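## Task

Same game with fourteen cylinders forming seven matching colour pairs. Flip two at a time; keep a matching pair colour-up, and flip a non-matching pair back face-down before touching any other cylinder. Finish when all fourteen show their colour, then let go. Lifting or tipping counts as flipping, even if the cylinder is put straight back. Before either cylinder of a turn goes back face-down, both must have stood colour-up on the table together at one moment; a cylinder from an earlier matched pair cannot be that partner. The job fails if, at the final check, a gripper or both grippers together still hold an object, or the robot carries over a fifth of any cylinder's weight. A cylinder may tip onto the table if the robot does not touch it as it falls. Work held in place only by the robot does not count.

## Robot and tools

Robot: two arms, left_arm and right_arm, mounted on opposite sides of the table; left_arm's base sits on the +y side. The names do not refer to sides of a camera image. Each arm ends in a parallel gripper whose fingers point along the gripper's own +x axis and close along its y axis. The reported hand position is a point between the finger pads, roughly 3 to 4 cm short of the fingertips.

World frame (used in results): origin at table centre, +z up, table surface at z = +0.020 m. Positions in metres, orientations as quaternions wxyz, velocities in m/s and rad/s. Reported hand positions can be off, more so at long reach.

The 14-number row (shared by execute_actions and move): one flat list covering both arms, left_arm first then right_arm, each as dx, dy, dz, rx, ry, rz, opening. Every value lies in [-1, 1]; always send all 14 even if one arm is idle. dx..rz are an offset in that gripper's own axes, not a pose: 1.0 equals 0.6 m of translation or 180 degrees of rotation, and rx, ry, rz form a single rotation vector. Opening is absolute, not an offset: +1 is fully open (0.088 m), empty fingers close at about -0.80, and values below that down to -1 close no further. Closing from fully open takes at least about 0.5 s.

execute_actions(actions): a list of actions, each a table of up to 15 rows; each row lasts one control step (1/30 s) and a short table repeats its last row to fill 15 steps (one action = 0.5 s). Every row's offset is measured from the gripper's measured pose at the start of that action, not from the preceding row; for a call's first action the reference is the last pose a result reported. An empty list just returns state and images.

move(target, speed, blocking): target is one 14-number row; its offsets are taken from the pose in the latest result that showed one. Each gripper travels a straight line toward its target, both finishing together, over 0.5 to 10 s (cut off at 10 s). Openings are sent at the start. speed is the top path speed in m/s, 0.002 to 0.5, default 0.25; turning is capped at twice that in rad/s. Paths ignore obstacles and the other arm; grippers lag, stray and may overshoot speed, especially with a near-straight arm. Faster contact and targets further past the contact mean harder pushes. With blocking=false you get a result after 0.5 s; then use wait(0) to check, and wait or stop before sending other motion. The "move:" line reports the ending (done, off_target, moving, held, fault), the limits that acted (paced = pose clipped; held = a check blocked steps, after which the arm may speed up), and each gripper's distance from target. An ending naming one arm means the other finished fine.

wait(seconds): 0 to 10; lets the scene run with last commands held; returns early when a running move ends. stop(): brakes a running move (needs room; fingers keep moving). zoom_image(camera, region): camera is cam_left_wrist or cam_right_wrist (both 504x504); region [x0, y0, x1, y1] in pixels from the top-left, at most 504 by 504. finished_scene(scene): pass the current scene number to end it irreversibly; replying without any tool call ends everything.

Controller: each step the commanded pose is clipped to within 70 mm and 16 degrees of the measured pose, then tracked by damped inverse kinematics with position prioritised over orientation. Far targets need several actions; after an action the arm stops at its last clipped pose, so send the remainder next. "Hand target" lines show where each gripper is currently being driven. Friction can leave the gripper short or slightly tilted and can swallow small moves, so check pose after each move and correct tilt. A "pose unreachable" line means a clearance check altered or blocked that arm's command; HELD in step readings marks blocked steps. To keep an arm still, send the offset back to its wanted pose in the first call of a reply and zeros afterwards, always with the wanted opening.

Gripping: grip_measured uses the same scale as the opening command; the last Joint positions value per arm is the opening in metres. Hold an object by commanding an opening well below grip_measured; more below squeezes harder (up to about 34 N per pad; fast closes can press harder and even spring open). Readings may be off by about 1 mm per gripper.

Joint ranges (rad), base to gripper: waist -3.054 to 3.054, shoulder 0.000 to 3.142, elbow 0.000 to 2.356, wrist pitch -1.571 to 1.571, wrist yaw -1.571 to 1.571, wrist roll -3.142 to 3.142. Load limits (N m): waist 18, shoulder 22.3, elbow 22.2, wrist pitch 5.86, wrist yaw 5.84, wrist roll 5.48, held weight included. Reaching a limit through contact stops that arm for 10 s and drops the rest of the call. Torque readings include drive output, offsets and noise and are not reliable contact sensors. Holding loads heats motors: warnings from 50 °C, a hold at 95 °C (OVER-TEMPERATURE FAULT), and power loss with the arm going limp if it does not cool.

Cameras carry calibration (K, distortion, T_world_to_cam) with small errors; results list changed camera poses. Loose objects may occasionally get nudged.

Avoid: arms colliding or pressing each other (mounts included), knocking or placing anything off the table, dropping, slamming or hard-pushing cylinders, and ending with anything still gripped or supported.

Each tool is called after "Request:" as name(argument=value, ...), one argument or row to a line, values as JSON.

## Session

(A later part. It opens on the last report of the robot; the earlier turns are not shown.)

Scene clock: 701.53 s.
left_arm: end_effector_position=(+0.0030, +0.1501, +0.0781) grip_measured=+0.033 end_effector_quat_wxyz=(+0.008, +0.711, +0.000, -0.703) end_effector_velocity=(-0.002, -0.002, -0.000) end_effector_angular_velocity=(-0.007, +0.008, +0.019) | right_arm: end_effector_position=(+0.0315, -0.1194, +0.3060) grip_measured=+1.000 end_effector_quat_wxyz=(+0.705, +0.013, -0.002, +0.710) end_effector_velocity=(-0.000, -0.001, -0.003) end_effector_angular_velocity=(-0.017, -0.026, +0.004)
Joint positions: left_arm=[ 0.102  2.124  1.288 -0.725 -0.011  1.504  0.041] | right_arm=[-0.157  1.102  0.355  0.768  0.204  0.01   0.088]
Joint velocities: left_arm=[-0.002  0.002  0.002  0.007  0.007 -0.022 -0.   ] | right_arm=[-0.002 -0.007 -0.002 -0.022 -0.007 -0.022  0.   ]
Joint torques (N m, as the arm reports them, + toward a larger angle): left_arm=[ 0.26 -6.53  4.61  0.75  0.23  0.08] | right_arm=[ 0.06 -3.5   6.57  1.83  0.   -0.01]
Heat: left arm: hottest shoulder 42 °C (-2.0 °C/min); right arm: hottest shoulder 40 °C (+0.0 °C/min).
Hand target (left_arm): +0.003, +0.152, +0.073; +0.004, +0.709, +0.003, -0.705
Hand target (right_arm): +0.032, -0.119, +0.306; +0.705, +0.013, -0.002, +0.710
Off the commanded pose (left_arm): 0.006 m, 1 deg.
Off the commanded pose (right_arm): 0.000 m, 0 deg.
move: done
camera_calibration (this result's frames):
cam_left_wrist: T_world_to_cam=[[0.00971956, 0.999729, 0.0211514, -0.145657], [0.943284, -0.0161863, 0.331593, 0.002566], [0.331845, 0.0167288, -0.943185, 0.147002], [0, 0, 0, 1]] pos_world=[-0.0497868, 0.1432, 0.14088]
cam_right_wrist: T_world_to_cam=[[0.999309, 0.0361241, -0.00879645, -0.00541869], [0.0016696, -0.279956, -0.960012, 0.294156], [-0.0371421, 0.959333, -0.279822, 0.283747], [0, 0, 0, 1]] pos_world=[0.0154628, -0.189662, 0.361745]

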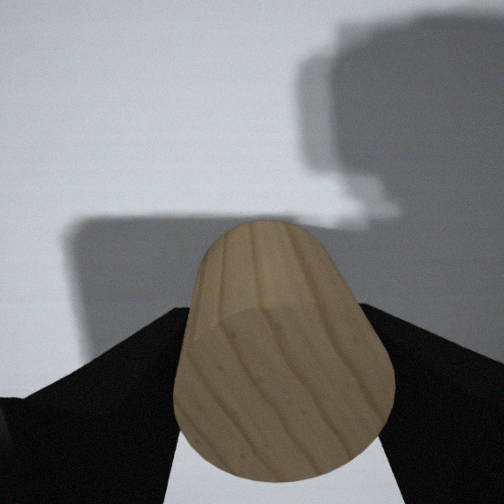

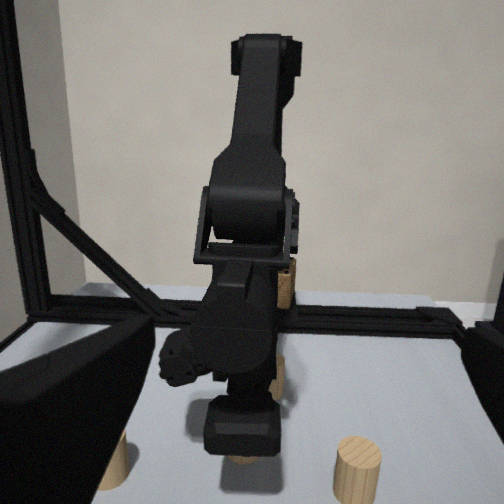

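Request:
execute_actions(
  actions=[
    [[0,0,0,0,0,0,0.4,0,0,0,0,0,0,1]],
  ],
)

Request:
wait(
  seconds=2,
)

Request:
execute_actions(
  actions=[
    [[0,0,0,0,0,0,-0.3,0,0,0,0,0,0,1]],
    [[0,0,0,0,0,0,-0.3,0,0,0,0,0,0,1]],
  ],
)

Request:
move(
  target=[-0.13,0,0,0,0,0.004,-0.3,0,0,0,0,0,0,1],
  speed=0.2,
)

Request:
move(
  target=[-0.258,0.278,-0.055,0,0,0.504,-0.3,0,0,0,0,0,0,1],
  speed=0.3,
)

Scene clock: 706.80 s.
left_arm: end_effector_position=(+0.0031, +0.1497, +0.0779) grip_measured=+0.394 end_effector_quat_wxyz=(+0.009, +0.711, -0.000, -0.703) end_effector_velocity=(-0.002, +0.005, +0.000) end_effector_angular_velocity=(+0.022, +0.006, -0.010) | right_arm: end_effector_position=(+0.0315, -0.1194, +0.3060) grip_measured=+1.000 end_effector_quat_wxyz=(+0.705, +0.013, -0.002, +0.710) end_effector_velocity=(+0.001, -0.000, -0.002) end_effector_angular_velocity=(-0.007, -0.009, -0.000)
Joint positions: left_arm=[ 0.102  2.124  1.288 -0.722 -0.011  1.504  0.058] | right_arm=[-0.157  1.102  0.355  0.768  0.204  0.01   0.088]
Joint velocities: left_arm=[-0.002 -0.002 -0.002 -0.022  0.007  0.007  0.002] | right_arm=[-0.007 -0.002 -0.002 -0.007 -0.007 -0.007  0.   ]
Joint torques (N m, as the arm reports them, + toward a larger angle): left_arm=[-0.1  -7.73  5.15  0.06  0.07 -0.01] | right_arm=[ 0.06 -3.52  6.57  1.83  0.   -0.01]
Heat: left arm: hottest shoulder 42 °C (-1.0 °C/min); right arm: hottest shoulder 39 °C (-2.0 °C/min).
Hand target (left_arm): +0.003, +0.150, +0.078; +0.008, +0.711, +0.000, -0.703
Hand target (right_arm): +0.032, -0.119, +0.306; +0.705, +0.013, -0.002, +0.710
Off the commanded pose (left_arm): 0.000 m, 0 deg.
Off the commanded pose (right_arm): 0.000 m, 0 deg.
Step readings (end_effector_position):
0: left_arm (+0.0031, +0.1491, +0.0781) | right_arm (+0.0315, -0.1194, +0.3060)
1: left_arm (+0.0031, +0.1491, +0.0781) | right_arm (+0.0315, -0.1194, +0.3060)
2: left_arm (+0.0031, +0.1491, +0.0781) | right_arm (+0.0315, -0.1194, +0.3060)
4: left_arm (+0.0031, +0.1492, +0.0779) | right_arm (+0.0315, -0.1194, +0.3060)
8: left_arm (+0.0031, +0.1494, +0.0781) | right_arm (+0.0315, -0.1194, +0.3060)
15: end_effector_position above
camera_calibration (this result's frames):
cam_left_wrist: T_world_to_cam=[[0.00935242, 0.999771, 0.0192638, -0.145114], [0.943451, -0.0152065, 0.331164, 0.00245634], [0.331381, 0.0150772, -0.943377, 0.147056], [0, 0, 0, 1]] pos_world=[-0.0496917, 0.142901, 0.140711]
cam_right_wrist: T_world_to_cam=[[0.999309, 0.0361241, -0.00879645, -0.00541869], [0.0016696, -0.279956, -0.960012, 0.294156], [-0.0371421, 0.959333, -0.279822, 0.283747], [0, 0, 0, 1]] pos_world=[0.0154628, -0.189662, 0.361745]

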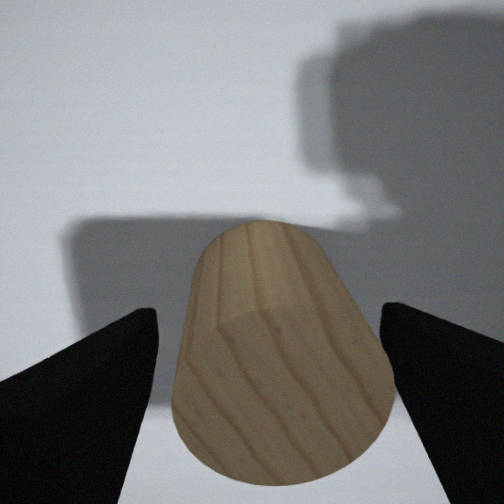

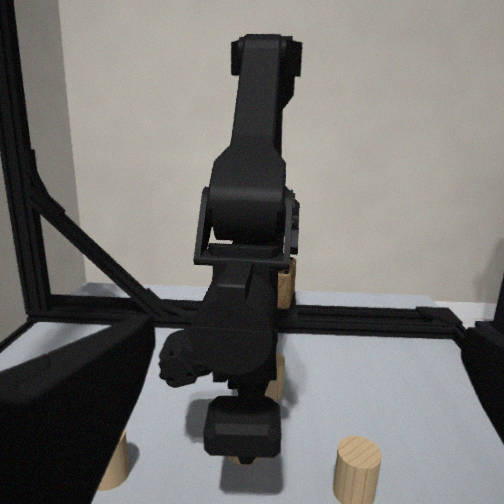

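Scene clock: 708.80 s.
left_arm: end_effector_position=(+0.0031, +0.1497, +0.0779) grip_measured=+0.400 end_effector_quat_wxyz=(+0.009, +0.711, -0.000, -0.703) end_effector_velocity=(+0.004, +0.002, +0.000) end_effector_angular_velocity=(+0.007, -0.008, +0.015) | right_arm: end_effector_position=(+0.0315, -0.1194, +0.3060) grip_measured=+1.000 end_effector_quat_wxyz=(+0.705, +0.013, -0.002, +0.710) end_effector_velocity=(-0.000, -0.001, +0.001) end_effector_angular_velocity=(+0.007, -0.006, +0.005)
Joint positions: left_arm=[ 0.102  2.124  1.288 -0.722 -0.011  1.504  0.059] | right_arm=[-0.157  1.102  0.355  0.768  0.204  0.01   0.088]
Joint velocities: left_arm=[ 0.007 -0.002 -0.002 -0.007 -0.007 -0.007 -0.   ] | right_arm=[-0.002 -0.002 -0.002  0.007 -0.007 -0.007  0.   ]
Joint torques (N m, as the arm reports them, + toward a larger angle): left_arm=[-0.14 -7.73  5.15  0.03  0.02  0.  ] | right_arm=[ 0.09 -3.52  6.61  1.84  0.01  0.  ]
Heat: left arm: hottest shoulder 42 °C (-1.0 °C/min); right arm: hottest shoulder 39 °C (-2.0 °C/min).
Hand target (left_arm): +0.003, +0.150, +0.078; +0.008, +0.711, +0.000, -0.703
Hand target (right_arm): +0.032, -0.119, +0.306; +0.705, +0.013, -0.002, +0.710
Off the commanded pose (left_arm): 0.000 m, 0 deg.
Off the commanded pose (right_arm): 0.000 m, 0 deg.
wait: 2.00 s; at rest by 0.17 s
camera_calibration (this result's frames):
cam_left_wrist: T_world_to_cam=[[0.00935242, 0.999771, 0.0192638, -0.145114], [0.943451, -0.0152065, 0.331164, 0.00245634], [0.331381, 0.0150772, -0.943377, 0.147056], [0, 0, 0, 1]] pos_world=[-0.0496917, 0.142901, 0.140711]
cam_right_wrist: T_world_to_cam=[[0.999309, 0.0361241, -0.00879645, -0.00541869], [0.0016696, -0.279956, -0.960012, 0.294156], [-0.0371421, 0.959333, -0.279822, 0.283747], [0, 0, 0, 1]] pos_world=[0.0154628, -0.189662, 0.361745]

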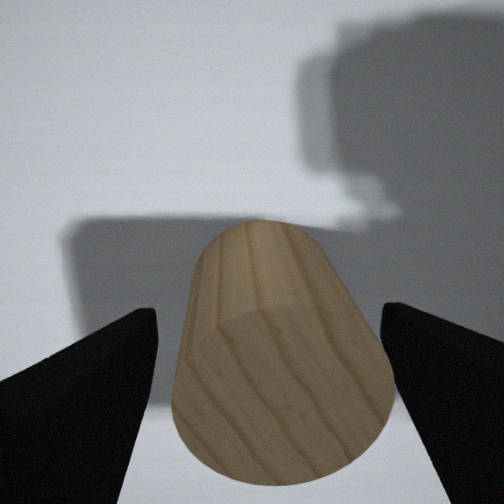

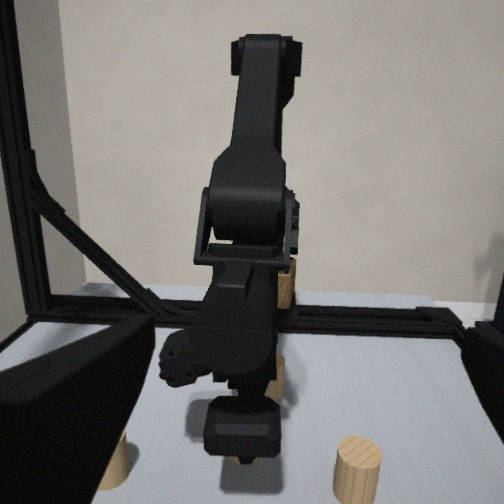

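Scene clock: 709.80 s.
left_arm: end_effector_position=(+0.0031, +0.1497, +0.0779) grip_measured=+0.034 end_effector_quat_wxyz=(+0.009, +0.711, -0.000, -0.703) end_effector_velocity=(+0.003, +0.005, +0.002) end_effector_angular_velocity=(+0.016, -0.023, +0.005) | right_arm: end_effector_position=(+0.0315, -0.1194, +0.3060) grip_measured=+1.000 end_effector_quat_wxyz=(+0.705, +0.013, -0.002, +0.710) end_effector_velocity=(-0.000, +0.000, +0.003) end_effector_angular_velocity=(+0.012, -0.005, +0.005)
Joint positions: left_arm=[ 0.102  2.124  1.288 -0.722 -0.011  1.504  0.041] | right_arm=[-0.157  1.102  0.355  0.768  0.204  0.01   0.088]
Joint velocities: left_arm=[-0.002 -0.007 -0.002 -0.022 -0.022 -0.007  0.   ] | right_arm=[-0.002 -0.002  0.002  0.007 -0.007 -0.007  0.   ]
Joint torques (N m, as the arm reports them, + toward a larger angle): left_arm=[-0.15 -7.61  5.13  0.24  0.04  0.02] | right_arm=[ 0.05 -3.57  6.55  1.83  0.   -0.01]
Heat: left arm: hottest shoulder 42 °C (-1.0 °C/min); right arm: hottest shoulder 38 °C (-3.0 °C/min).
Hand target (left_arm): +0.003, +0.150, +0.078; +0.009, +0.711, -0.000, -0.703
Hand target (right_arm): +0.032, -0.119, +0.306; +0.705, +0.013, -0.002, +0.710
Off the commanded pose (left_arm): 0.000 m, 0 deg.
Off the commanded pose (right_arm): 0.000 m, 0 deg.
Step readings (end_effector_position; steps 1 to 15: 1st action; 16 to 30: 2nd action):
0: left_arm (+0.0031, +0.1497, +0.0779) | right_arm (+0.0315, -0.1194, +0.3060)
1: left_arm (+0.0031, +0.1497, +0.0779) | right_arm (+0.0315, -0.1194, +0.3060)
2: left_arm (+0.0031, +0.1497, +0.0779) | right_arm (+0.0315, -0.1194, +0.3060)
4: left_arm (+0.0031, +0.1497, +0.0779) | right_arm (+0.0315, -0.1194, +0.3060)
8: left_arm (+0.0031, +0.1497, +0.0779) | right_arm (+0.0315, -0.1194, +0.3060)
15: left_arm (+0.0031, +0.1497, +0.0779) | right_arm (+0.0315, -0.1194, +0.3060)
16: left_arm (+0.0031, +0.1497, +0.0779) | right_arm (+0.0315, -0.1194, +0.3060)
17: left_arm (+0.0031, +0.1497, +0.0779) | right_arm (+0.0315, -0.1194, +0.3060)
19: left_arm (+0.0031, +0.1497, +0.0779) | right_arm (+0.0315, -0.1194, +0.3060)
23: left_arm (+0.0031, +0.1497, +0.0779) | right_arm (+0.0315, -0.1194, +0.3060)
30: end_effector_position above
camera_calibration (this result's frames):
cam_left_wrist: T_world_to_cam=[[0.00935242, 0.999771, 0.0192638, -0.145114], [0.943451, -0.0152065, 0.331164, 0.00245634], [0.331381, 0.0150772, -0.943377, 0.147056], [0, 0, 0, 1]] pos_world=[-0.0496917, 0.142901, 0.140711]
cam_right_wrist: T_world_to_cam=[[0.999309, 0.0361241, -0.00879645, -0.00541869], [0.0016696, -0.279956, -0.960012, 0.294156], [-0.0371421, 0.959333, -0.279822, 0.283747], [0, 0, 0, 1]] pos_world=[0.0154628, -0.189662, 0.361745]

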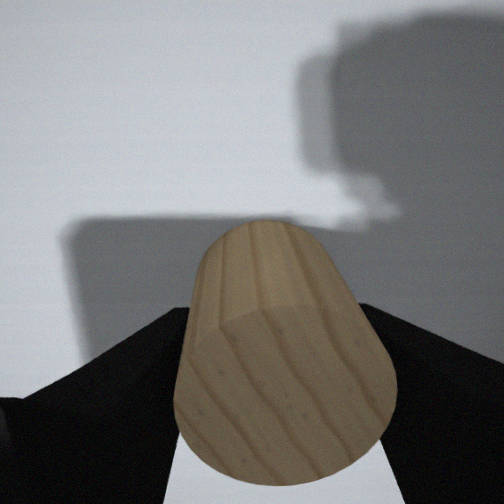

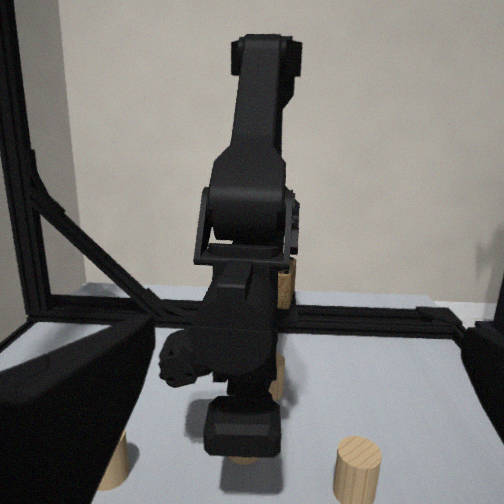

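Scene clock: 710.70 s.
left_arm: end_effector_position=(+0.0028, +0.1535, +0.1492) grip_measured=+0.034 end_effector_quat_wxyz=(+0.006, +0.711, +0.001, -0.703) end_effector_velocity=(+0.001, +0.007, +0.001) end_effector_angular_velocity=(+0.031, -0.009, +0.005) | right_arm: end_effector_position=(+0.0315, -0.1194, +0.3060) grip_measured=+1.000 end_effector_quat_wxyz=(+0.705, +0.013, -0.002, +0.710) end_effector_velocity=(-0.000, -0.000, -0.002) end_effector_angular_velocity=(-0.007, -0.024, +0.004)
Joint positions: left_arm=[ 0.1    1.993  1.402 -0.974 -0.011  1.504  0.041] | right_arm=[-0.157  1.102  0.355  0.768  0.204  0.01   0.088]
Joint velocities: left_arm=[-0.002 -0.002  0.002 -0.037 -0.007 -0.007  0.   ] | right_arm=[-0.002 -0.002 -0.002 -0.007 -0.007 -0.022  0.   ]
Joint torques (N m, as the arm reports them, + toward a larger angle): left_arm=[-0.3  -8.69  6.85 -0.02  0.02 -0.1 ] | right_arm=[ 0.05 -3.57  6.62  1.83  0.01 -0.01]
Heat: left arm: hottest shoulder 42 °C (+0.0 °C/min); right arm: hottest shoulder 38 °C (-3.0 °C/min).
Hand target (left_arm): +0.002, +0.150, +0.156; +0.013, +0.711, -0.005, -0.703
Hand target (right_arm): +0.032, -0.119, +0.306; +0.705, +0.013, -0.002, +0.710
Off the commanded pose (left_arm): 0.007 m, 1 deg.
Off the commanded pose (right_arm): 0.000 m, 0 deg.
move: done
camera_calibration (this result's frames):
cam_left_wrist: T_world_to_cam=[[0.0108708, 0.999629, 0.0249785, -0.151097], [0.943319, -0.0185386, 0.331368, -0.0202771], [0.331708, 0.0199605, -0.943171, 0.213575], [0, 0, 0, 1]] pos_world=[-0.0500744, 0.146402, 0.211931]
cam_right_wrist: T_world_to_cam=[[0.999309, 0.0361241, -0.00879645, -0.00541869], [0.0016696, -0.279956, -0.960012, 0.294156], [-0.0371421, 0.959333, -0.279822, 0.283747], [0, 0, 0, 1]] pos_world=[0.0154628, -0.189662, 0.361745]

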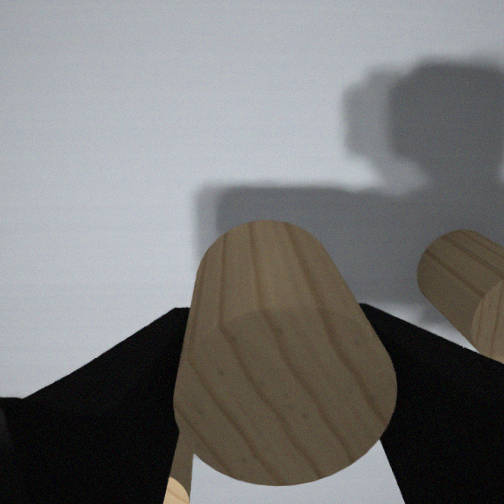

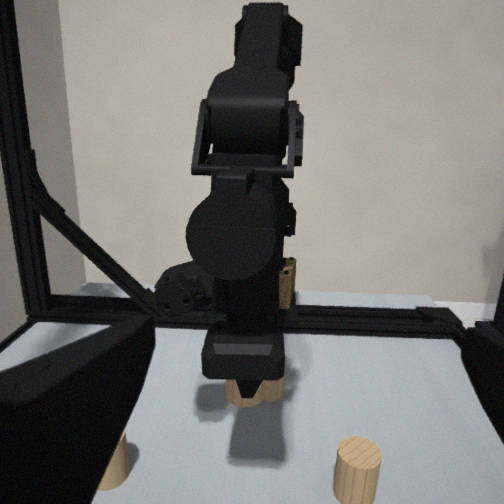

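Scene clock: 713.87 s.
left_arm: end_effector_position=(+0.0341, -0.0088, +0.3034) grip_measured=+0.033 end_effector_quat_wxyz=(+0.500, +0.503, -0.504, -0.492) end_effector_velocity=(+0.002, +0.001, -0.006) end_effector_angular_velocity=(+0.017, +0.023, +0.010) | right_arm: end_effector_position=(+0.0315, -0.1194, +0.3060) grip_measured=+1.000 end_effector_quat_wxyz=(+0.705, +0.013, -0.002, +0.710) end_effector_velocity=(+0.000, -0.001, +0.001) end_effector_angular_velocity=(+0.007, -0.020, -0.005)
Joint positions: left_arm=[0.187 1.935 1.015 0.929 0.024 1.586 0.041] | right_arm=[-0.157  1.102  0.355  0.768  0.204  0.01   0.088]
Joint velocities: left_arm=[ 0.002  0.002 -0.007 -0.007 -0.007 -0.022  0.   ] | right_arm=[ 0.002 -0.002 -0.002  0.007  0.007 -0.022  0.   ]
Joint torques (N m, as the arm reports them, + toward a larger angle): left_arm=[ 0.21 -7.01  7.66  2.11  0.2  -0.01] | right_arm=[ 0.05 -3.5   6.63  1.84  0.    0.  ]
Heat: left arm: hottest shoulder 43 °C (+1.0 °C/min); right arm: hottest shoulder 38 °C (-4.1 °C/min).
Hand target (left_arm): +0.035, -0.011, +0.306; +0.502, +0.500, -0.508, -0.490
Hand target (right_arm): +0.032, -0.119, +0.306; +0.705, +0.013, -0.002, +0.710
Off the commanded pose (left_arm): 0.004 m, 1 deg.
Off the commanded pose (right_arm): 0.000 m, 0 deg.
move: done
camera_calibration (this result's frames):
cam_left_wrist: T_world_to_cam=[[0.0367759, 0.023315, -0.999052, 0.30813], [0.943852, 0.327637, 0.0423901, -0.0132868], [0.328315, -0.944516, -0.00995676, 0.0603663], [0, 0, 0, 1]] pos_world=[-0.0186101, 0.0541861, 0.309002]
cam_right_wrist: T_world_to_cam=[[0.999309, 0.0361241, -0.00879645, -0.00541869], [0.0016696, -0.279956, -0.960012, 0.294156], [-0.0371421, 0.959333, -0.279822, 0.283747], [0, 0, 0, 1]] pos_world=[0.0154628, -0.189662, 0.361745]

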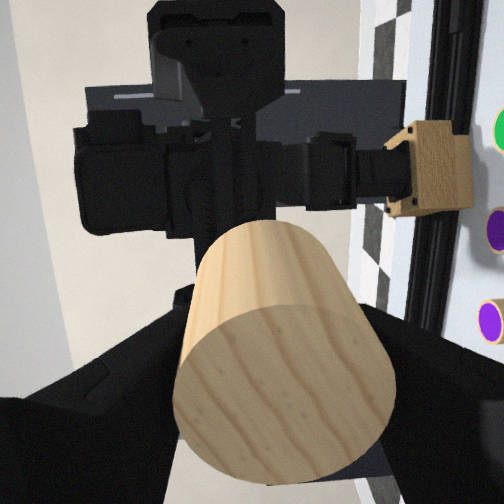

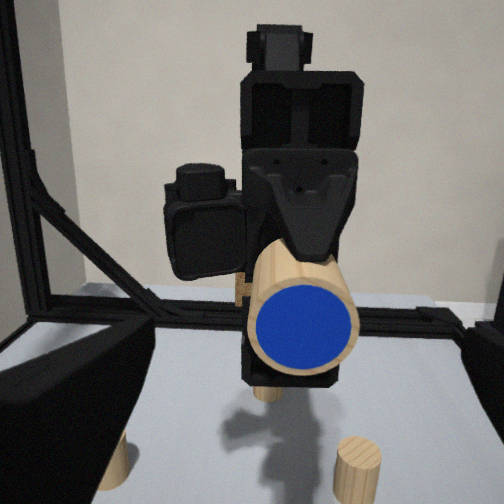

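Request:
move(
  target=[0,0,0,0,0,0,-0.3,0.0977,-0.002,-0.011,-0.006,0.005,0,1],
  speed=0.13,
)

Scene clock: 716.23 s.
left_arm: end_effector_position=(+0.0341, -0.0089, +0.3031) grip_measured=+0.033 end_effector_quat_wxyz=(+0.500, +0.503, -0.504, -0.492) end_effector_velocity=(+0.002, +0.001, -0.001) end_effector_angular_velocity=(+0.007, +0.022, +0.019) | right_arm: end_effector_position=(+0.0320, -0.0640, +0.2992) grip_measured=+1.000 end_effector_quat_wxyz=(+0.705, +0.001, -0.000, +0.709) end_effector_velocity=(+0.001, +0.002, -0.001) end_effector_angular_velocity=(-0.007, -0.009, -0.000)
Joint positions: left_arm=[0.187 1.936 1.016 0.929 0.024 1.586 0.041] | right_arm=[-0.207  1.388  0.515  0.876  0.155  0.001  0.088]
Joint velocities: left_arm=[-0.002 -0.002 -0.002 -0.007 -0.022 -0.022 -0.   ] | right_arm=[-0.007  0.007  0.007 -0.007 -0.007 -0.007  0.   ]
Joint torques (N m, as the arm reports them, + toward a larger angle): left_arm=[-0.03 -7.83  6.19  1.69 -0.02 -0.05] | right_arm=[-0.21 -4.35  7.51  2.02 -0.07 -0.18]
Heat: left arm: hottest shoulder 43 °C (+1.0 °C/min); right arm: hottest shoulder 38 °C (-4.1 °C/min).
Hand target (left_arm): +0.034, -0.009, +0.304; +0.500, +0.503, -0.505, -0.492
Hand target (right_arm): +0.032, -0.061, +0.301; +0.705, +0.000, -0.004, +0.710
Off the commanded pose (left_arm): 0.000 m, 0 deg.
Off the commanded pose (right_arm): 0.004 m, 0 deg.
move: done
camera_calibration (this result's frames):
cam_left_wrist: T_world_to_cam=[[0.0367759, 0.023315, -0.999052, 0.307876], [0.943852, 0.327637, 0.0423901, -0.0132276], [0.328315, -0.944516, -0.00995676, 0.0602098], [0, 0, 0, 1]] pos_world=[-0.0186053, 0.0540249, 0.308745]
cam_right_wrist: T_world_to_cam=[[0.999359, 0.0355855, 0.00380817, -0.011799], [0.0142391, -0.297732, -0.954543, 0.30002], [-0.0328341, 0.953986, -0.298048, 0.233694], [0, 0, 0, 1]] pos_world=[0.0151925, -0.133195, 0.356079]

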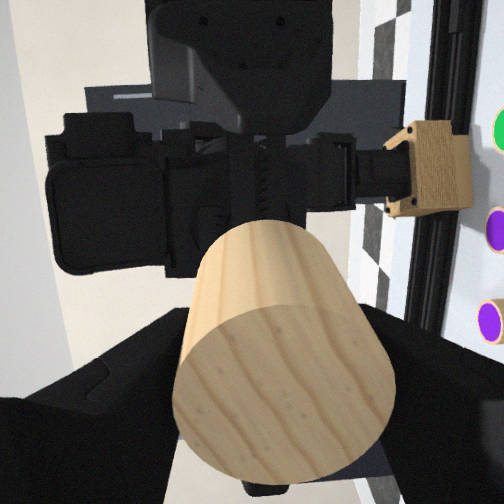

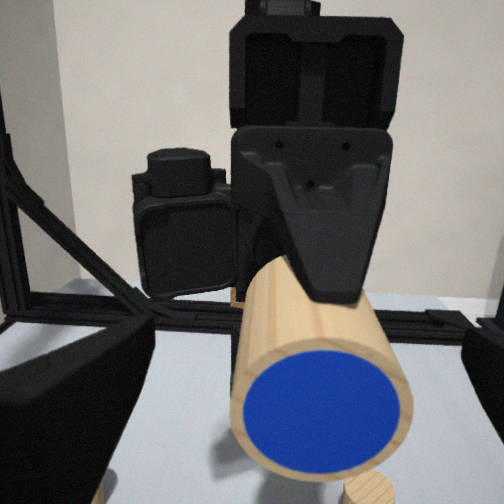

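Request:
execute_actions(
  actions=[
    [[0,0,0,0,0,0,-0.3,0,0,0,0,0,0,-0.3]],
    [[0,0,0,0,0,0,-0.3,0,0,0,0,0,0,-0.3]],
    [[0,0,0,0,0,0,1,0,0,0,0,0,0,-0.3]],
  ],
)

Request:
move(
  target=[-0.18,0.02,0,-0.002,0,0,1,0,0,0,0,0,0,-0.3],
)

Request:
move(
  target=[-0.03,-0.252,0.275,0,0,-0.5,0.5,0.11,-0.265,-0.245,0,0.503,0,-0.3],
  speed=0.3,
)

Scene clock: 721.67 s.
left_arm: end_effector_position=(+0.0339, -0.0089, +0.3030) grip_measured=+1.000 end_effector_quat_wxyz=(+0.500, +0.503, -0.504, -0.492) end_effector_velocity=(-0.000, +0.001, -0.001) end_effector_angular_velocity=(+0.007, -0.007, +0.005) | right_arm: end_effector_position=(+0.0322, -0.0637, +0.2991) grip_measured=+0.025 end_effector_quat_wxyz=(+0.705, +0.001, -0.000, +0.709) end_effector_velocity=(-0.002, -0.001, +0.001) end_effector_angular_velocity=(+0.007, +0.008, +0.010)
Joint positions: left_arm=[0.187 1.936 1.015 0.929 0.024 1.586 0.088] | right_arm=[-0.207  1.39   0.516  0.876  0.155  0.001  0.04 ]
Joint velocities: left_arm=[-0.002 -0.002 -0.002 -0.007 -0.007  0.007  0.   ] | right_arm=[ 0.002 -0.002 -0.002  0.007 -0.007  0.007 -0.   ]
Joint torques (N m, as the arm reports them, + toward a larger angle): left_arm=[ 0.02 -7.65  6.34  1.73 -0.01 -0.05] | right_arm=[ 0.05 -5.36  6.22  1.85  0.02  0.  ]
Heat: left arm: hottest shoulder 43 °C (+2.0 °C/min); right arm: hottest shoulder 37 °C (-7.1 °C/min).
Hand target (left_arm): +0.034, -0.009, +0.303; +0.500, +0.503, -0.504, -0.492
Hand target (right_arm): +0.032, -0.064, +0.299; +0.705, +0.001, -0.000, +0.709
Off the commanded pose (left_arm): 0.000 m, 0 deg.
Off the commanded pose (right_arm): 0.000 m, 0 deg.
Step readings (end_effector_position; steps 1 to 15: 1st action; 16 to 30: 2nd action; 31 to 45: 3rd action):
0: left_arm (+0.0341, -0.0089, +0.3030) | right_arm (+0.0320, -0.0637, +0.2991)
1: left_arm (+0.0341, -0.0089, +0.3030) | right_arm (+0.0320, -0.0637, +0.2991)
2: left_arm (+0.0341, -0.0089, +0.3030) | right_arm (+0.0320, -0.0637, +0.2991)
4: left_arm (+0.0341, -0.0089, +0.3030) | right_arm (+0.0320, -0.0637, +0.2991)
8: left_arm (+0.0341, -0.0089, +0.3030) | right_arm (+0.0320, -0.0637, +0.2991)
15: left_arm (+0.0339, -0.0089, +0.3030) | right_arm (+0.0322, -0.0637, +0.2991)
16: left_arm (+0.0339, -0.0089, +0.3030) | right_arm (+0.0322, -0.0637, +0.2991)
17: left_arm (+0.0339, -0.0089, +0.3030) | right_arm (+0.0322, -0.0637, +0.2991)
19: left_arm (+0.0339, -0.0089, +0.3030) | right_arm (+0.0322, -0.0637, +0.2991)
23: left_arm (+0.0339, -0.0089, +0.3030) | right_arm (+0.0322, -0.0637, +0.2991)
30: left_arm (+0.0339, -0.0089, +0.3030) | right_arm (+0.0322, -0.0637, +0.2991)
31: left_arm (+0.0339, -0.0089, +0.3030) | right_arm (+0.0322, -0.0637, +0.2991)
32: left_arm (+0.0339, -0.0089, +0.3030) | right_arm (+0.0322, -0.0637, +0.2991)
34: left_arm (+0.0339, -0.0089, +0.3030) | right_arm (+0.0322, -0.0637, +0.2991)
38: left_arm (+0.0339, -0.0089, +0.3030) | right_arm (+0.0322, -0.0637, +0.2991)
45: end_effector_position above
camera_calibration (this result's frames):
cam_left_wrist: T_world_to_cam=[[0.0367735, 0.0236819, -0.999043, 0.307725], [0.943977, 0.327261, 0.0425042, -0.0130892], [0.327955, -0.944637, -0.0103207, 0.0604484], [0, 0, 0, 1]] pos_world=[-0.0187846, 0.0540979, 0.308611]
cam_right_wrist: T_world_to_cam=[[0.999384, 0.0348236, 0.00423654, -0.0121472], [0.0144333, -0.2981, -0.954425, 0.299883], [-0.0319737, 0.953899, -0.298419, 0.233447], [0, 0, 0, 1]] pos_world=[0.0152756, -0.132866, 0.355932]

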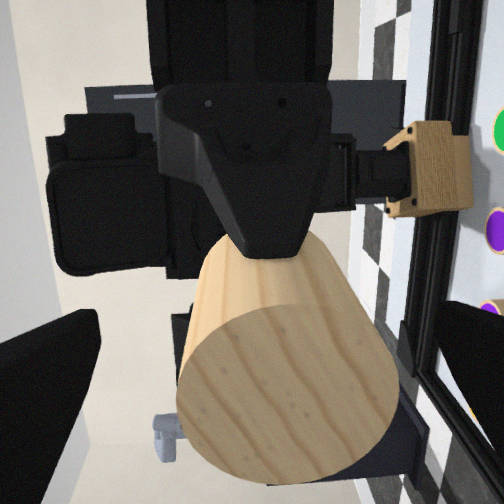

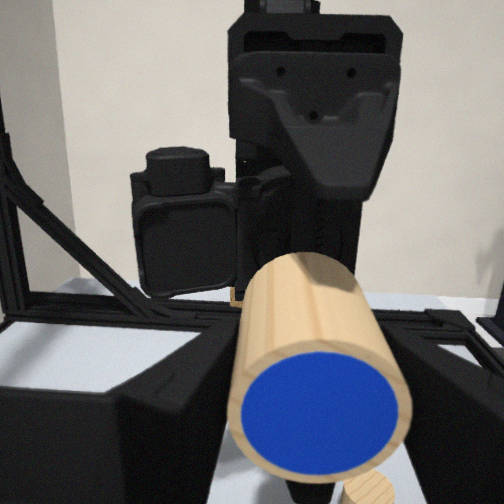

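Scene clock: 722.70 s.
left_arm: end_effector_position=(+0.0323, +0.0967, +0.3132) grip_measured=+1.000 end_effector_quat_wxyz=(+0.501, +0.504, -0.502, -0.493) end_effector_velocity=(-0.002, +0.003, +0.002) end_effector_angular_velocity=(-0.003, +0.022, -0.010) | right_arm: end_effector_position=(+0.0322, -0.0637, +0.2991) grip_measured=+0.025 end_effector_quat_wxyz=(+0.705, +0.001, -0.000, +0.709) end_effector_velocity=(+0.002, -0.001, -0.002) end_effector_angular_velocity=(-0.007, +0.006, -0.010)
Joint positions: left_arm=[0.19  1.549 0.594 0.962 0.024 1.583 0.088] | right_arm=[-0.207  1.39   0.516  0.876  0.155  0.001  0.04 ]
Joint velocities: left_arm=[-0.002 -0.017 -0.007 -0.007  0.007 -0.022  0.   ] | right_arm=[-0.002 -0.002 -0.002 -0.007  0.007  0.007 -0.   ]
Joint torques (N m, as the arm reports them, + toward a larger angle): left_arm=[ 0.17 -6.1   5.55  1.6   0.19 -0.12] | right_arm=[ 0.07 -5.29  6.18  1.85  0.01 -0.01]
Heat: left arm: hottest shoulder 43 °C (+2.0 °C/min); right arm: hottest shoulder 37 °C (-7.1 °C/min).
Hand target (left_arm): +0.032, +0.099, +0.314; +0.501, +0.502, -0.503, -0.494
Hand target (right_arm): +0.032, -0.064, +0.299; +0.705, +0.001, -0.000, +0.709
Off the commanded pose (left_arm): 0.003 m, 0 deg.
Off the commanded pose (right_arm): 0.000 m, 0 deg.
move: done
camera_calibration (this result's frames):
cam_left_wrist: T_world_to_cam=[[0.0339617, 0.0256864, -0.999093, 0.315388], [0.942969, 0.330402, 0.0405484, -0.0461496], [0.331144, -0.943491, -0.0130005, 0.161488], [0, 0, 0, 1]] pos_world=[-0.0206693, 0.159509, 0.319073]
cam_right_wrist: T_world_to_cam=[[0.999384, 0.0348236, 0.00423654, -0.0121472], [0.0144333, -0.2981, -0.954425, 0.299883], [-0.0319737, 0.953899, -0.298419, 0.233447], [0, 0, 0, 1]] pos_world=[0.0152756, -0.132866, 0.355932]

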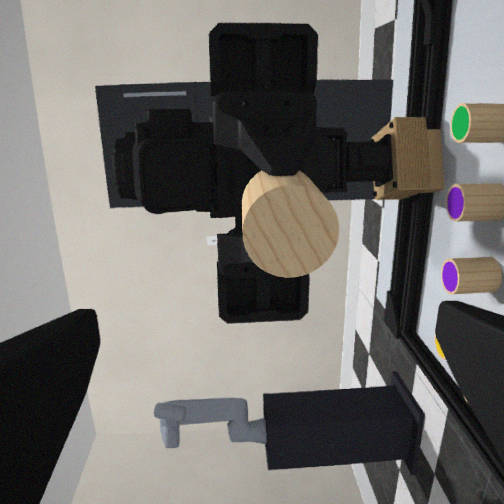

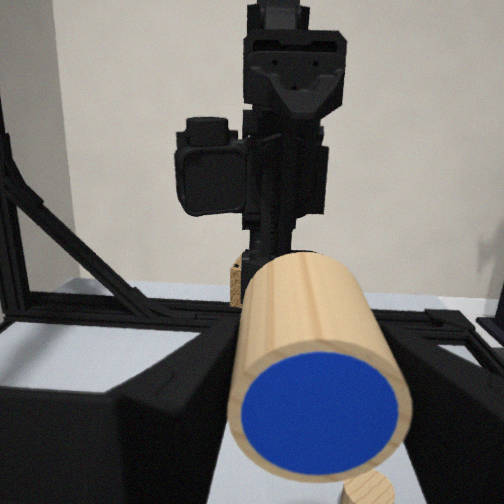

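Scene clock: 726.00 s.
left_arm: end_effector_position=(-0.1290, +0.1117, +0.1608) grip_measured=+0.500 end_effector_quat_wxyz=(+0.009, +0.710, +0.002, -0.704) end_effector_velocity=(+0.001, +0.002, -0.004) end_effector_angular_velocity=(+0.008, -0.027, -0.015) | right_arm: end_effector_position=(+0.1906, +0.0030, +0.1587) grip_measured=+0.024 end_effector_quat_wxyz=(+0.505, -0.500, +0.498, +0.497) end_effector_velocity=(-0.001, -0.004, -0.004) end_effector_angular_velocity=(-0.028, -0.000, +0.010)
Joint positions: left_arm=[-0.201  2.244  1.842 -1.163 -0.012  1.197  0.063] | right_arm=[-0.619  2.428  2.251 -1.388  0.009 -0.244  0.04 ]
Joint velocities: left_arm=[-0.007  0.007 -0.002 -0.007 -0.022  0.007  0.   ] | right_arm=[ 0.002  0.012  0.007 -0.022  0.007 -0.007 -0.   ]
Joint torques (N m, as the arm reports them, + toward a larger angle): left_arm=[-0.21 -8.26  7.13  0.    0.21 -0.1 ] | right_arm=[ -0.04 -10.48   7.08  -0.12   0.11  -0.19]
Heat: left arm: hottest shoulder 43 °C (+2.0 °C/min); right arm: hottest shoulder 37 °C (-6.0 °C/min).
Hand target (left_arm): -0.131, +0.111, +0.159; +0.008, +0.709, +0.004, -0.706
Hand target (right_arm): +0.192, +0.004, +0.153; +0.501, -0.504, +0.499, +0.495
Off the commanded pose (left_arm): 0.002 m, 0 deg.
Off the commanded pose (right_arm): 0.007 m, 1 deg.
move: done
camera_calibration (this result's frames):
cam_left_wrist: T_world_to_cam=[[0.00597345, 0.99972, 0.022879, -0.108533], [0.943934, -0.0131893, 0.32987, 0.0990841], [0.330079, 0.0196258, -0.943749, 0.268981], [0, 0, 0, 1]] pos_world=[-0.181666, 0.104531, 0.223649]
cam_right_wrist: T_world_to_cam=[[0.999819, -0.00168856, -0.0189347, -0.168468], [0.00401139, -0.954878, 0.29697, -0.0110839], [-0.0185818, -0.296993, -0.954699, 0.23837], [0, 0, 0, 1]] pos_world=[0.172911, 0.0599258, 0.227673]

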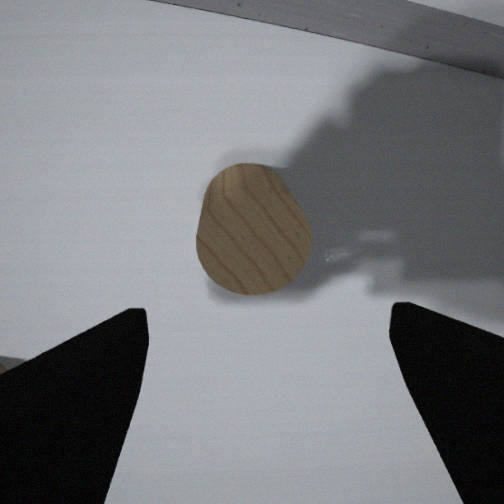

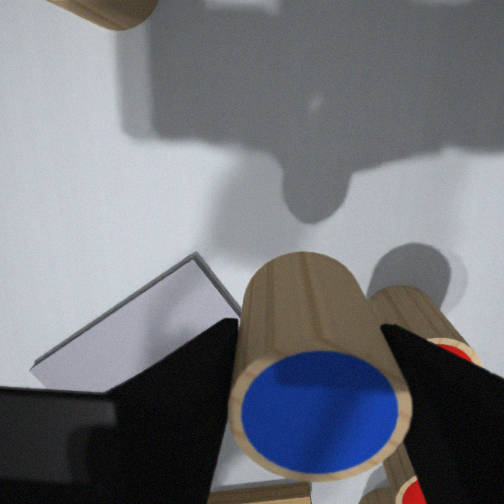

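Request:
move(
  target=[0.14,0,0.005,0,0,-0.002,0.5,0.136,0,-0.005,0,0.005,0,-0.3],
  speed=0.09,
)

Scene clock: 728.67 s.
left_arm: end_effector_position=(-0.1299, +0.1091, +0.0811) grip_measured=+0.500 end_effector_quat_wxyz=(+0.010, +0.710, +0.001, -0.704) end_effector_velocity=(+0.001, -0.003, +0.002) end_effector_angular_velocity=(-0.014, -0.003, -0.005) | right_arm: end_effector_position=(+0.1910, +0.0044, +0.0907) grip_measured=+0.024 end_effector_quat_wxyz=(+0.509, -0.498, +0.495, +0.499) end_effector_velocity=(-0.002, +0.000, -0.001) end_effector_angular_velocity=(+0.004, +0.007, -0.005)
Joint positions: left_arm=[-0.201  2.347  1.691 -0.906 -0.012  1.197  0.063] | right_arm=[-0.619  2.446  2.012 -1.119  0.009 -0.244  0.04 ]
Joint velocities: left_arm=[ 0.002 -0.002  0.002  0.007 -0.007  0.007 -0.   ] | right_arm=[ 0.002 -0.002 -0.007  0.007 -0.007  0.007 -0.   ]
Joint torques (N m, as the arm reports them, + toward a larger angle): left_arm=[-0.2  -8.53  5.13  0.42  0.1  -0.05] | right_arm=[ -0.14 -10.11   3.83   0.79   0.1   -0.05]
Heat: left arm: hottest shoulder 44 °C (+3.0 °C/min); right arm: hottest shoulder 38 °C (-4.0 °C/min).
Hand target (left_arm): -0.130, +0.111, +0.077; +0.007, +0.710, +0.004, -0.704
Hand target (right_arm): +0.191, -0.000, +0.077; +0.501, -0.504, +0.502, +0.493
Off the commanded pose (left_arm): 0.005 m, 1 deg.
Off the commanded pose (right_arm): 0.014 m, 2 deg.
move: off_target (right_arm)
camera_calibration (this result's frames):
cam_left_wrist: T_world_to_cam=[[0.0059937, 0.999774, 0.0203732, -0.103899], [0.944243, -0.0123654, 0.329018, 0.126275], [0.329195, 0.0172652, -0.944104, 0.194326], [0, 0, 0, 1]] pos_world=[-0.182583, 0.102082, 0.144034]
cam_right_wrist: T_world_to_cam=[[0.999876, -0.0014966, -0.0156531, -0.170457], [0.00304491, -0.958191, 0.286113, 0.0115541], [-0.0154269, -0.286126, -0.958068, 0.173467], [0, 0, 0, 1]] pos_world=[0.173077, 0.0604493, 0.160219]

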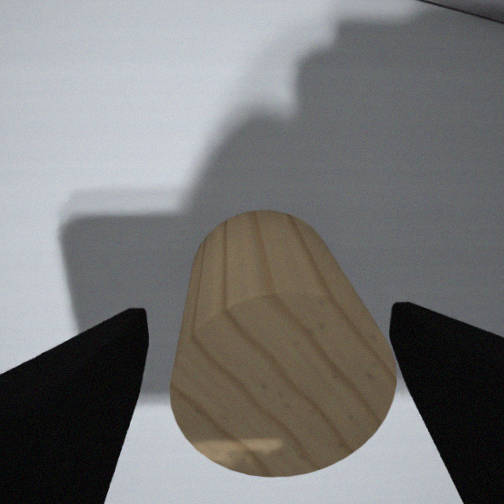

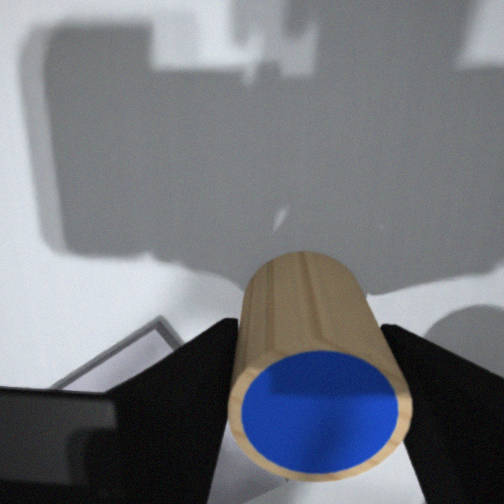

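Request:
execute_actions(
  actions=[
    [[0,0,0,0,0,0,-0.3,0,0,0,0,0,0,0.35]],
    [[0,0,0,0,0,0,-0.3,0,0,0,0,0,0,0.35]],
  ],
)

Request:
move(
  target=[-0.13,0,0,0.003,0,0.003,-0.3,-0.12,0,0,0,0,0,0.35],
  speed=0.2,
)

Request:
move(
  target=[-0.248,0.212,-0.275,0,0,0.503,-0.3,-0.222,0.26,-0.197,0,-0.496,0,1],
  speed=0.3,
)

Scene clock: 733.03 s.
left_arm: end_effector_position=(-0.1299, +0.1091, +0.0809) grip_measured=+0.032 end_effector_quat_wxyz=(+0.010, +0.710, +0.001, -0.704) end_effector_velocity=(+0.001, +0.002, +0.000) end_effector_angular_velocity=(+0.004, -0.009, +0.005) | right_arm: end_effector_position=(+0.1910, +0.0045, +0.0903) grip_measured=+0.350 end_effector_quat_wxyz=(+0.509, -0.498, +0.494, +0.499) end_effector_velocity=(+0.000, +0.001, +0.001) end_effector_angular_velocity=(+0.009, +0.005, +0.005)
Joint positions: left_arm=[-0.201  2.348  1.69  -0.905 -0.012  1.197  0.041] | right_arm=[-0.619  2.446  2.011 -1.117  0.009 -0.244  0.056]
Joint velocities: left_arm=[-0.002 -0.002 -0.002 -0.007 -0.007 -0.007 -0.   ] | right_arm=[-0.002 -0.002 -0.002  0.007 -0.007 -0.007 -0.   ]
Joint torques (N m, as the arm reports them, + toward a larger angle): left_arm=[-0.01 -9.24  5.57  0.24  0.04  0.  ] | right_arm=[  0.01 -12.23   5.61   0.11  -0.02  -0.02]
Heat: left arm: hottest shoulder 44 °C (+3.0 °C/min); right arm: hottest shoulder 40 °C (-2.0 °C/min).
Hand target (left_arm): -0.130, +0.109, +0.081; +0.010, +0.710, +0.001, -0.704
Hand target (right_arm): +0.191, +0.005, +0.090; +0.509, -0.498, +0.494, +0.499
Off the commanded pose (left_arm): 0.000 m, 0 deg.
Off the commanded pose (right_arm): 0.000 m, 0 deg.
Step readings (end_effector_position; steps 1 to 15: 1st action; 16 to 30: 2nd action):
0: left_arm (-0.1299, +0.1091, +0.0809) | right_arm (+0.1910, +0.0045, +0.0903)
1: left_arm (-0.1299, +0.1091, +0.0809) | right_arm (+0.1910, +0.0045, +0.0903)
2: left_arm (-0.1299, +0.1091, +0.0809) | right_arm (+0.1910, +0.0045, +0.0903)
4: left_arm (-0.1300, +0.1090, +0.0809) | right_arm (+0.1911, +0.0047, +0.0903)
8: left_arm (-0.1299, +0.1091, +0.0809) | right_arm (+0.1911, +0.0047, +0.0905)
15: left_arm (-0.1299, +0.1091, +0.0809) | right_arm (+0.1910, +0.0045, +0.0903)
16: left_arm (-0.1299, +0.1091, +0.0809) | right_arm (+0.1910, +0.0045, +0.0903)
17: left_arm (-0.1299, +0.1091, +0.0809) | right_arm (+0.1910, +0.0045, +0.0903)
19: left_arm (-0.1299, +0.1091, +0.0809) | right_arm (+0.1910, +0.0045, +0.0903)
23: left_arm (-0.1299, +0.1091, +0.0809) | right_arm (+0.1910, +0.0045, +0.0903)
30: end_effector_position above
camera_calibration (this result's frames):
cam_left_wrist: T_world_to_cam=[[0.0059937, 0.999774, 0.0203732, -0.103899], [0.944243, -0.0123654, 0.329018, 0.126354], [0.329195, 0.0172652, -0.944104, 0.194092], [0, 0, 0, 1]] pos_world=[-0.18258, 0.102087, 0.143787]
cam_right_wrist: T_world_to_cam=[[0.999879, -0.0014851, -0.0154652, -0.170524], [0.00299088, -0.958402, 0.285406, 0.0118942], [-0.0152457, -0.285417, -0.958282, 0.173155], [0, 0, 0, 1]] pos_world=[0.173107, 0.0605676, 0.1599]

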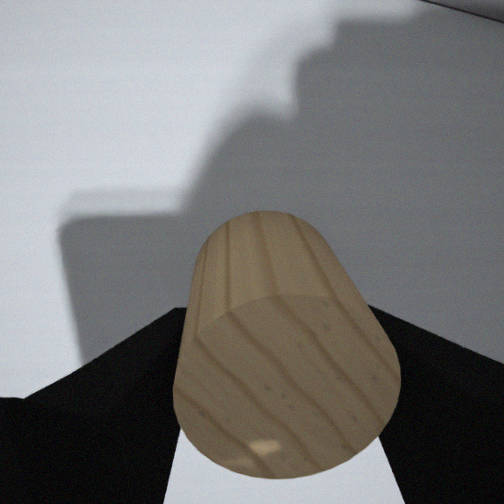

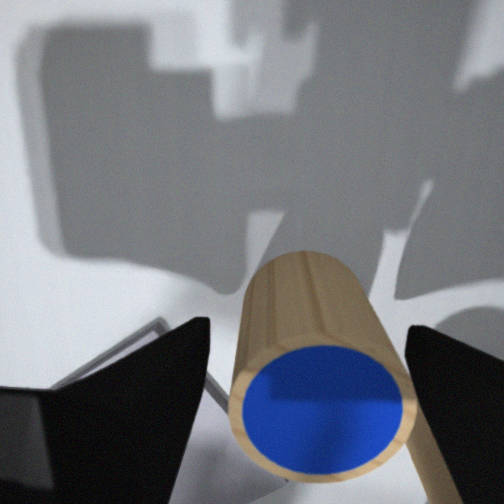

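Scene clock: 733.97 s.
left_arm: end_effector_position=(-0.1297, +0.1121, +0.1523) grip_measured=+0.032 end_effector_quat_wxyz=(+0.006, +0.711, +0.002, -0.703) end_effector_velocity=(-0.000, +0.006, -0.002) end_effector_angular_velocity=(+0.027, -0.002, +0.020) | right_arm: end_effector_position=(+0.1904, +0.0018, +0.1602) grip_measured=+0.350 end_effector_quat_wxyz=(+0.507, -0.499, +0.496, +0.498) end_effector_velocity=(+0.000, -0.000, +0.009) end_effector_angular_velocity=(+0.009, +0.005, +0.005)
Joint positions: left_arm=[-0.203  2.254  1.825 -1.141 -0.012  1.199  0.041] | right_arm=[-0.619  2.413  2.23  -1.376  0.009 -0.244  0.056]
Joint velocities: left_arm=[-0.002  0.002 -0.002 -0.022  0.007 -0.022 -0.   ] | right_arm=[-0.002 -0.007  0.022 -0.022 -0.007 -0.007 -0.   ]
Joint torques (N m, as the arm reports them, + toward a larger angle): left_arm=[ -0.27 -10.04   7.16  -0.04  -0.07   0.1 ] | right_arm=[  0.17 -11.89   7.08  -0.09   0.     0.01]
Heat: left arm: hottest shoulder 45 °C (+4.0 °C/min); right arm: hottest shoulder 40 °C (-1.0 °C/min).
Hand target (left_arm): -0.131, +0.110, +0.159; +0.010, +0.710, -0.005, -0.704
Hand target (right_arm): +0.190, +0.004, +0.162; +0.509, -0.498, +0.494, +0.499
Off the commanded pose (left_arm): 0.007 m, 1 deg.
Off the commanded pose (right_arm): 0.003 m, 0 deg.
move: done
camera_calibration (this result's frames):
cam_left_wrist: T_world_to_cam=[[0.00936486, 0.999586, 0.0271906, -0.108906], [0.943345, -0.0178508, 0.331332, 0.102831], [0.33168, 0.0225472, -0.943122, 0.260954], [0, 0, 0, 1]] pos_world=[-0.182538, 0.104813, 0.215002]
cam_right_wrist: T_world_to_cam=[[0.999853, -0.00158729, -0.0170624, -0.168498], [0.00345438, -0.95659, 0.291416, -0.0116854], [-0.0167843, -0.291432, -0.956444, 0.239367], [0, 0, 0, 1]] pos_world=[0.172531, 0.0583137, 0.229471]

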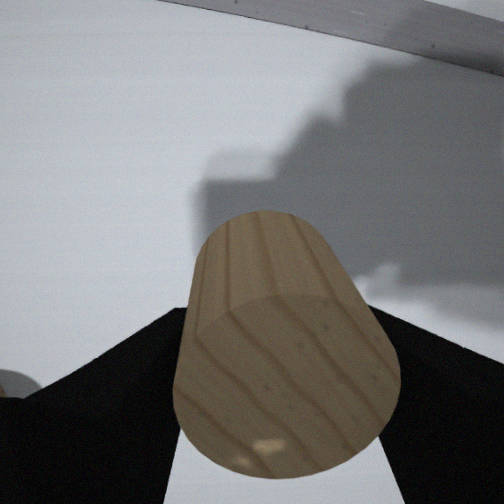

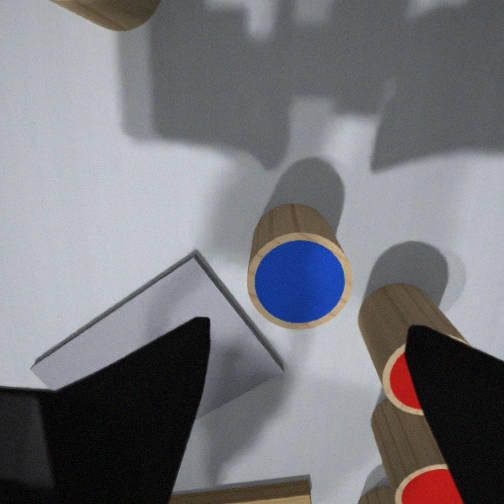

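Scene clock: 737.13 s.
left_arm: end_effector_position=(+0.0334, -0.0096, +0.3036) grip_measured=+0.032 end_effector_quat_wxyz=(+0.500, +0.504, -0.504, -0.492) end_effector_velocity=(-0.000, -0.001, +0.001) end_effector_angular_velocity=(-0.007, +0.007, +0.005) | right_arm: end_effector_position=(+0.0335, -0.1166, +0.2983) grip_measured=+1.000 end_effector_quat_wxyz=(+0.707, +0.008, -0.001, +0.708) end_effector_velocity=(-0.003, -0.003, -0.001) end_effector_angular_velocity=(+0.002, -0.007, +0.015)
Joint positions: left_arm=[0.184 1.936 1.02  0.924 0.019 1.587 0.041] | right_arm=[-0.166  1.136  0.345  0.804  0.201  0.007  0.088]
Joint velocities: left_arm=[-0.002  0.002  0.002  0.007 -0.007 -0.007 -0.   ] | right_arm=[ 0.007 -0.007 -0.012  0.007 -0.007 -0.007  0.   ]
Joint torques (N m, as the arm reports them, + toward a larger angle): left_arm=[ 0.09 -6.89  7.53  2.11  0.22  0.03] | right_arm=[ 0.21 -3.27  4.54  1.93  0.12 -0.17]
Heat: left arm: hottest shoulder 45 °C (+4.0 °C/min); right arm: hottest shoulder 40 °C (-1.0 °C/min).
Hand target (left_arm): +0.034, -0.012, +0.306; +0.501, +0.501, -0.508, -0.490
Hand target (right_arm): +0.033, -0.118, +0.291; +0.707, -0.001, +0.001, +0.707
Off the commanded pose (left_arm): 0.003 m, 1 deg.
Off the commanded pose (right_arm): 0.008 m, 2 deg.
move: done
camera_calibration (this result's frames):
cam_left_wrist: T_world_to_cam=[[0.0374322, 0.0245192, -0.998998, 0.308392], [0.943319, 0.329034, 0.0434216, -0.0126033], [0.329769, -0.944, -0.0108129, 0.060084], [0, 0, 0, 1]] pos_world=[-0.0194687, 0.0533047, 0.30928]
cam_right_wrist: T_world_to_cam=[[0.999533, 0.0302958, -0.00411376, -0.0096402], [0.00480515, -0.288543, -0.957455, 0.285742], [-0.0301939, 0.956988, -0.288553, 0.281047], [0, 0, 0, 1]] pos_world=[0.0167485, -0.186217, 0.354642]

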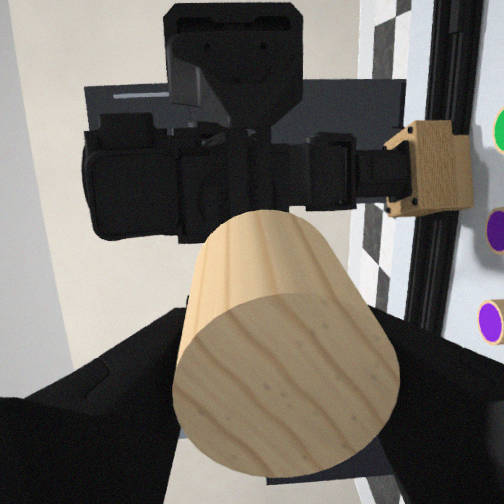

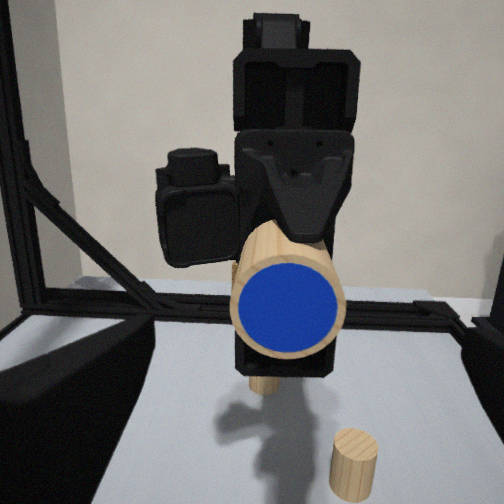

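Request:
move(
  target=[0,0,0,0,0,0,-0.3,0.0917,0.0065,0.0025,-0.004,0.003,0,1],
  speed=0.13,
)

Scene clock: 740.33 s.
left_arm: end_effector_position=(+0.0334, -0.0097, +0.3033) grip_measured=+0.032 end_effector_quat_wxyz=(+0.500, +0.504, -0.504, -0.492) end_effector_velocity=(-0.000, +0.001, +0.004) end_effector_angular_velocity=(-0.012, -0.008, +0.005) | right_arm: end_effector_position=(+0.0295, -0.0650, +0.2989) grip_measured=+1.000 end_effector_quat_wxyz=(+0.707, +0.001, +0.001, +0.707) end_effector_velocity=(+0.001, +0.003, -0.003) end_effector_angular_velocity=(-0.012, -0.009, +0.000)
Joint positions: left_arm=[0.184 1.937 1.02  0.925 0.019 1.587 0.041] | right_arm=[-0.192  1.386  0.515  0.87   0.176  0.003  0.088]
Joint velocities: left_arm=[-0.002 -0.007 -0.002  0.007 -0.007  0.007 -0.   ] | right_arm=[-0.007  0.012  0.007 -0.007 -0.007 -0.007  0.   ]
Joint torques (N m, as the arm reports them, + toward a larger angle): left_arm=[-0.08 -7.77  6.28  1.68  0.   -0.07] | right_arm=[-0.09 -4.3   7.68  1.98 -0.13 -0.18]
Heat: left arm: hottest shoulder 45 °C (+4.0 °C/min); right arm: hottest shoulder 40 °C (-2.0 °C/min).
Hand target (left_arm): +0.033, -0.010, +0.304; +0.500, +0.504, -0.504, -0.492
Hand target (right_arm): +0.030, -0.062, +0.301; +0.707, -0.000, -0.002, +0.707
Off the commanded pose (left_arm): 0.000 m, 0 deg.
Off the commanded pose (right_arm): 0.004 m, 0 deg.
move: done
camera_calibration (this result's frames):
cam_left_wrist: T_world_to_cam=[[0.0374322, 0.0245192, -0.998998, 0.308062], [0.943319, 0.329034, 0.0434216, -0.0125581], [0.329769, -0.944, -0.0108129, 0.0599838], [0, 0, 0, 1]] pos_world=[-0.0194659, 0.0532033, 0.308947]
cam_right_wrist: T_world_to_cam=[[0.999562, 0.0294966, 0.00229276, -0.00912664], [0.0110607, -0.300689, -0.953658, 0.299102], [-0.0274402, 0.953266, -0.300884, 0.235062], [0, 0, 0, 1]] pos_world=[0.0122645, -0.133871, 0.355988]

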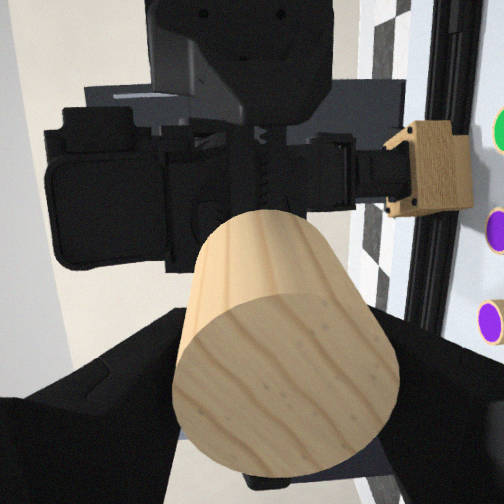

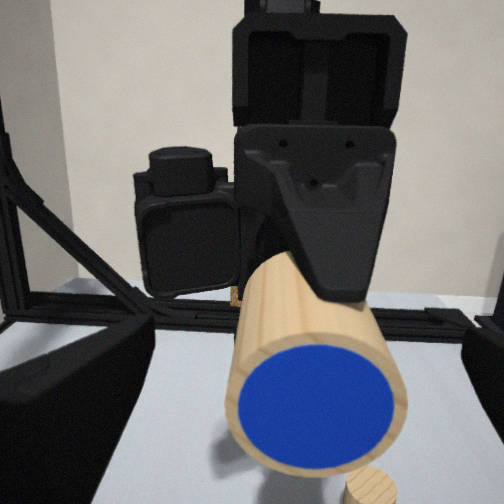

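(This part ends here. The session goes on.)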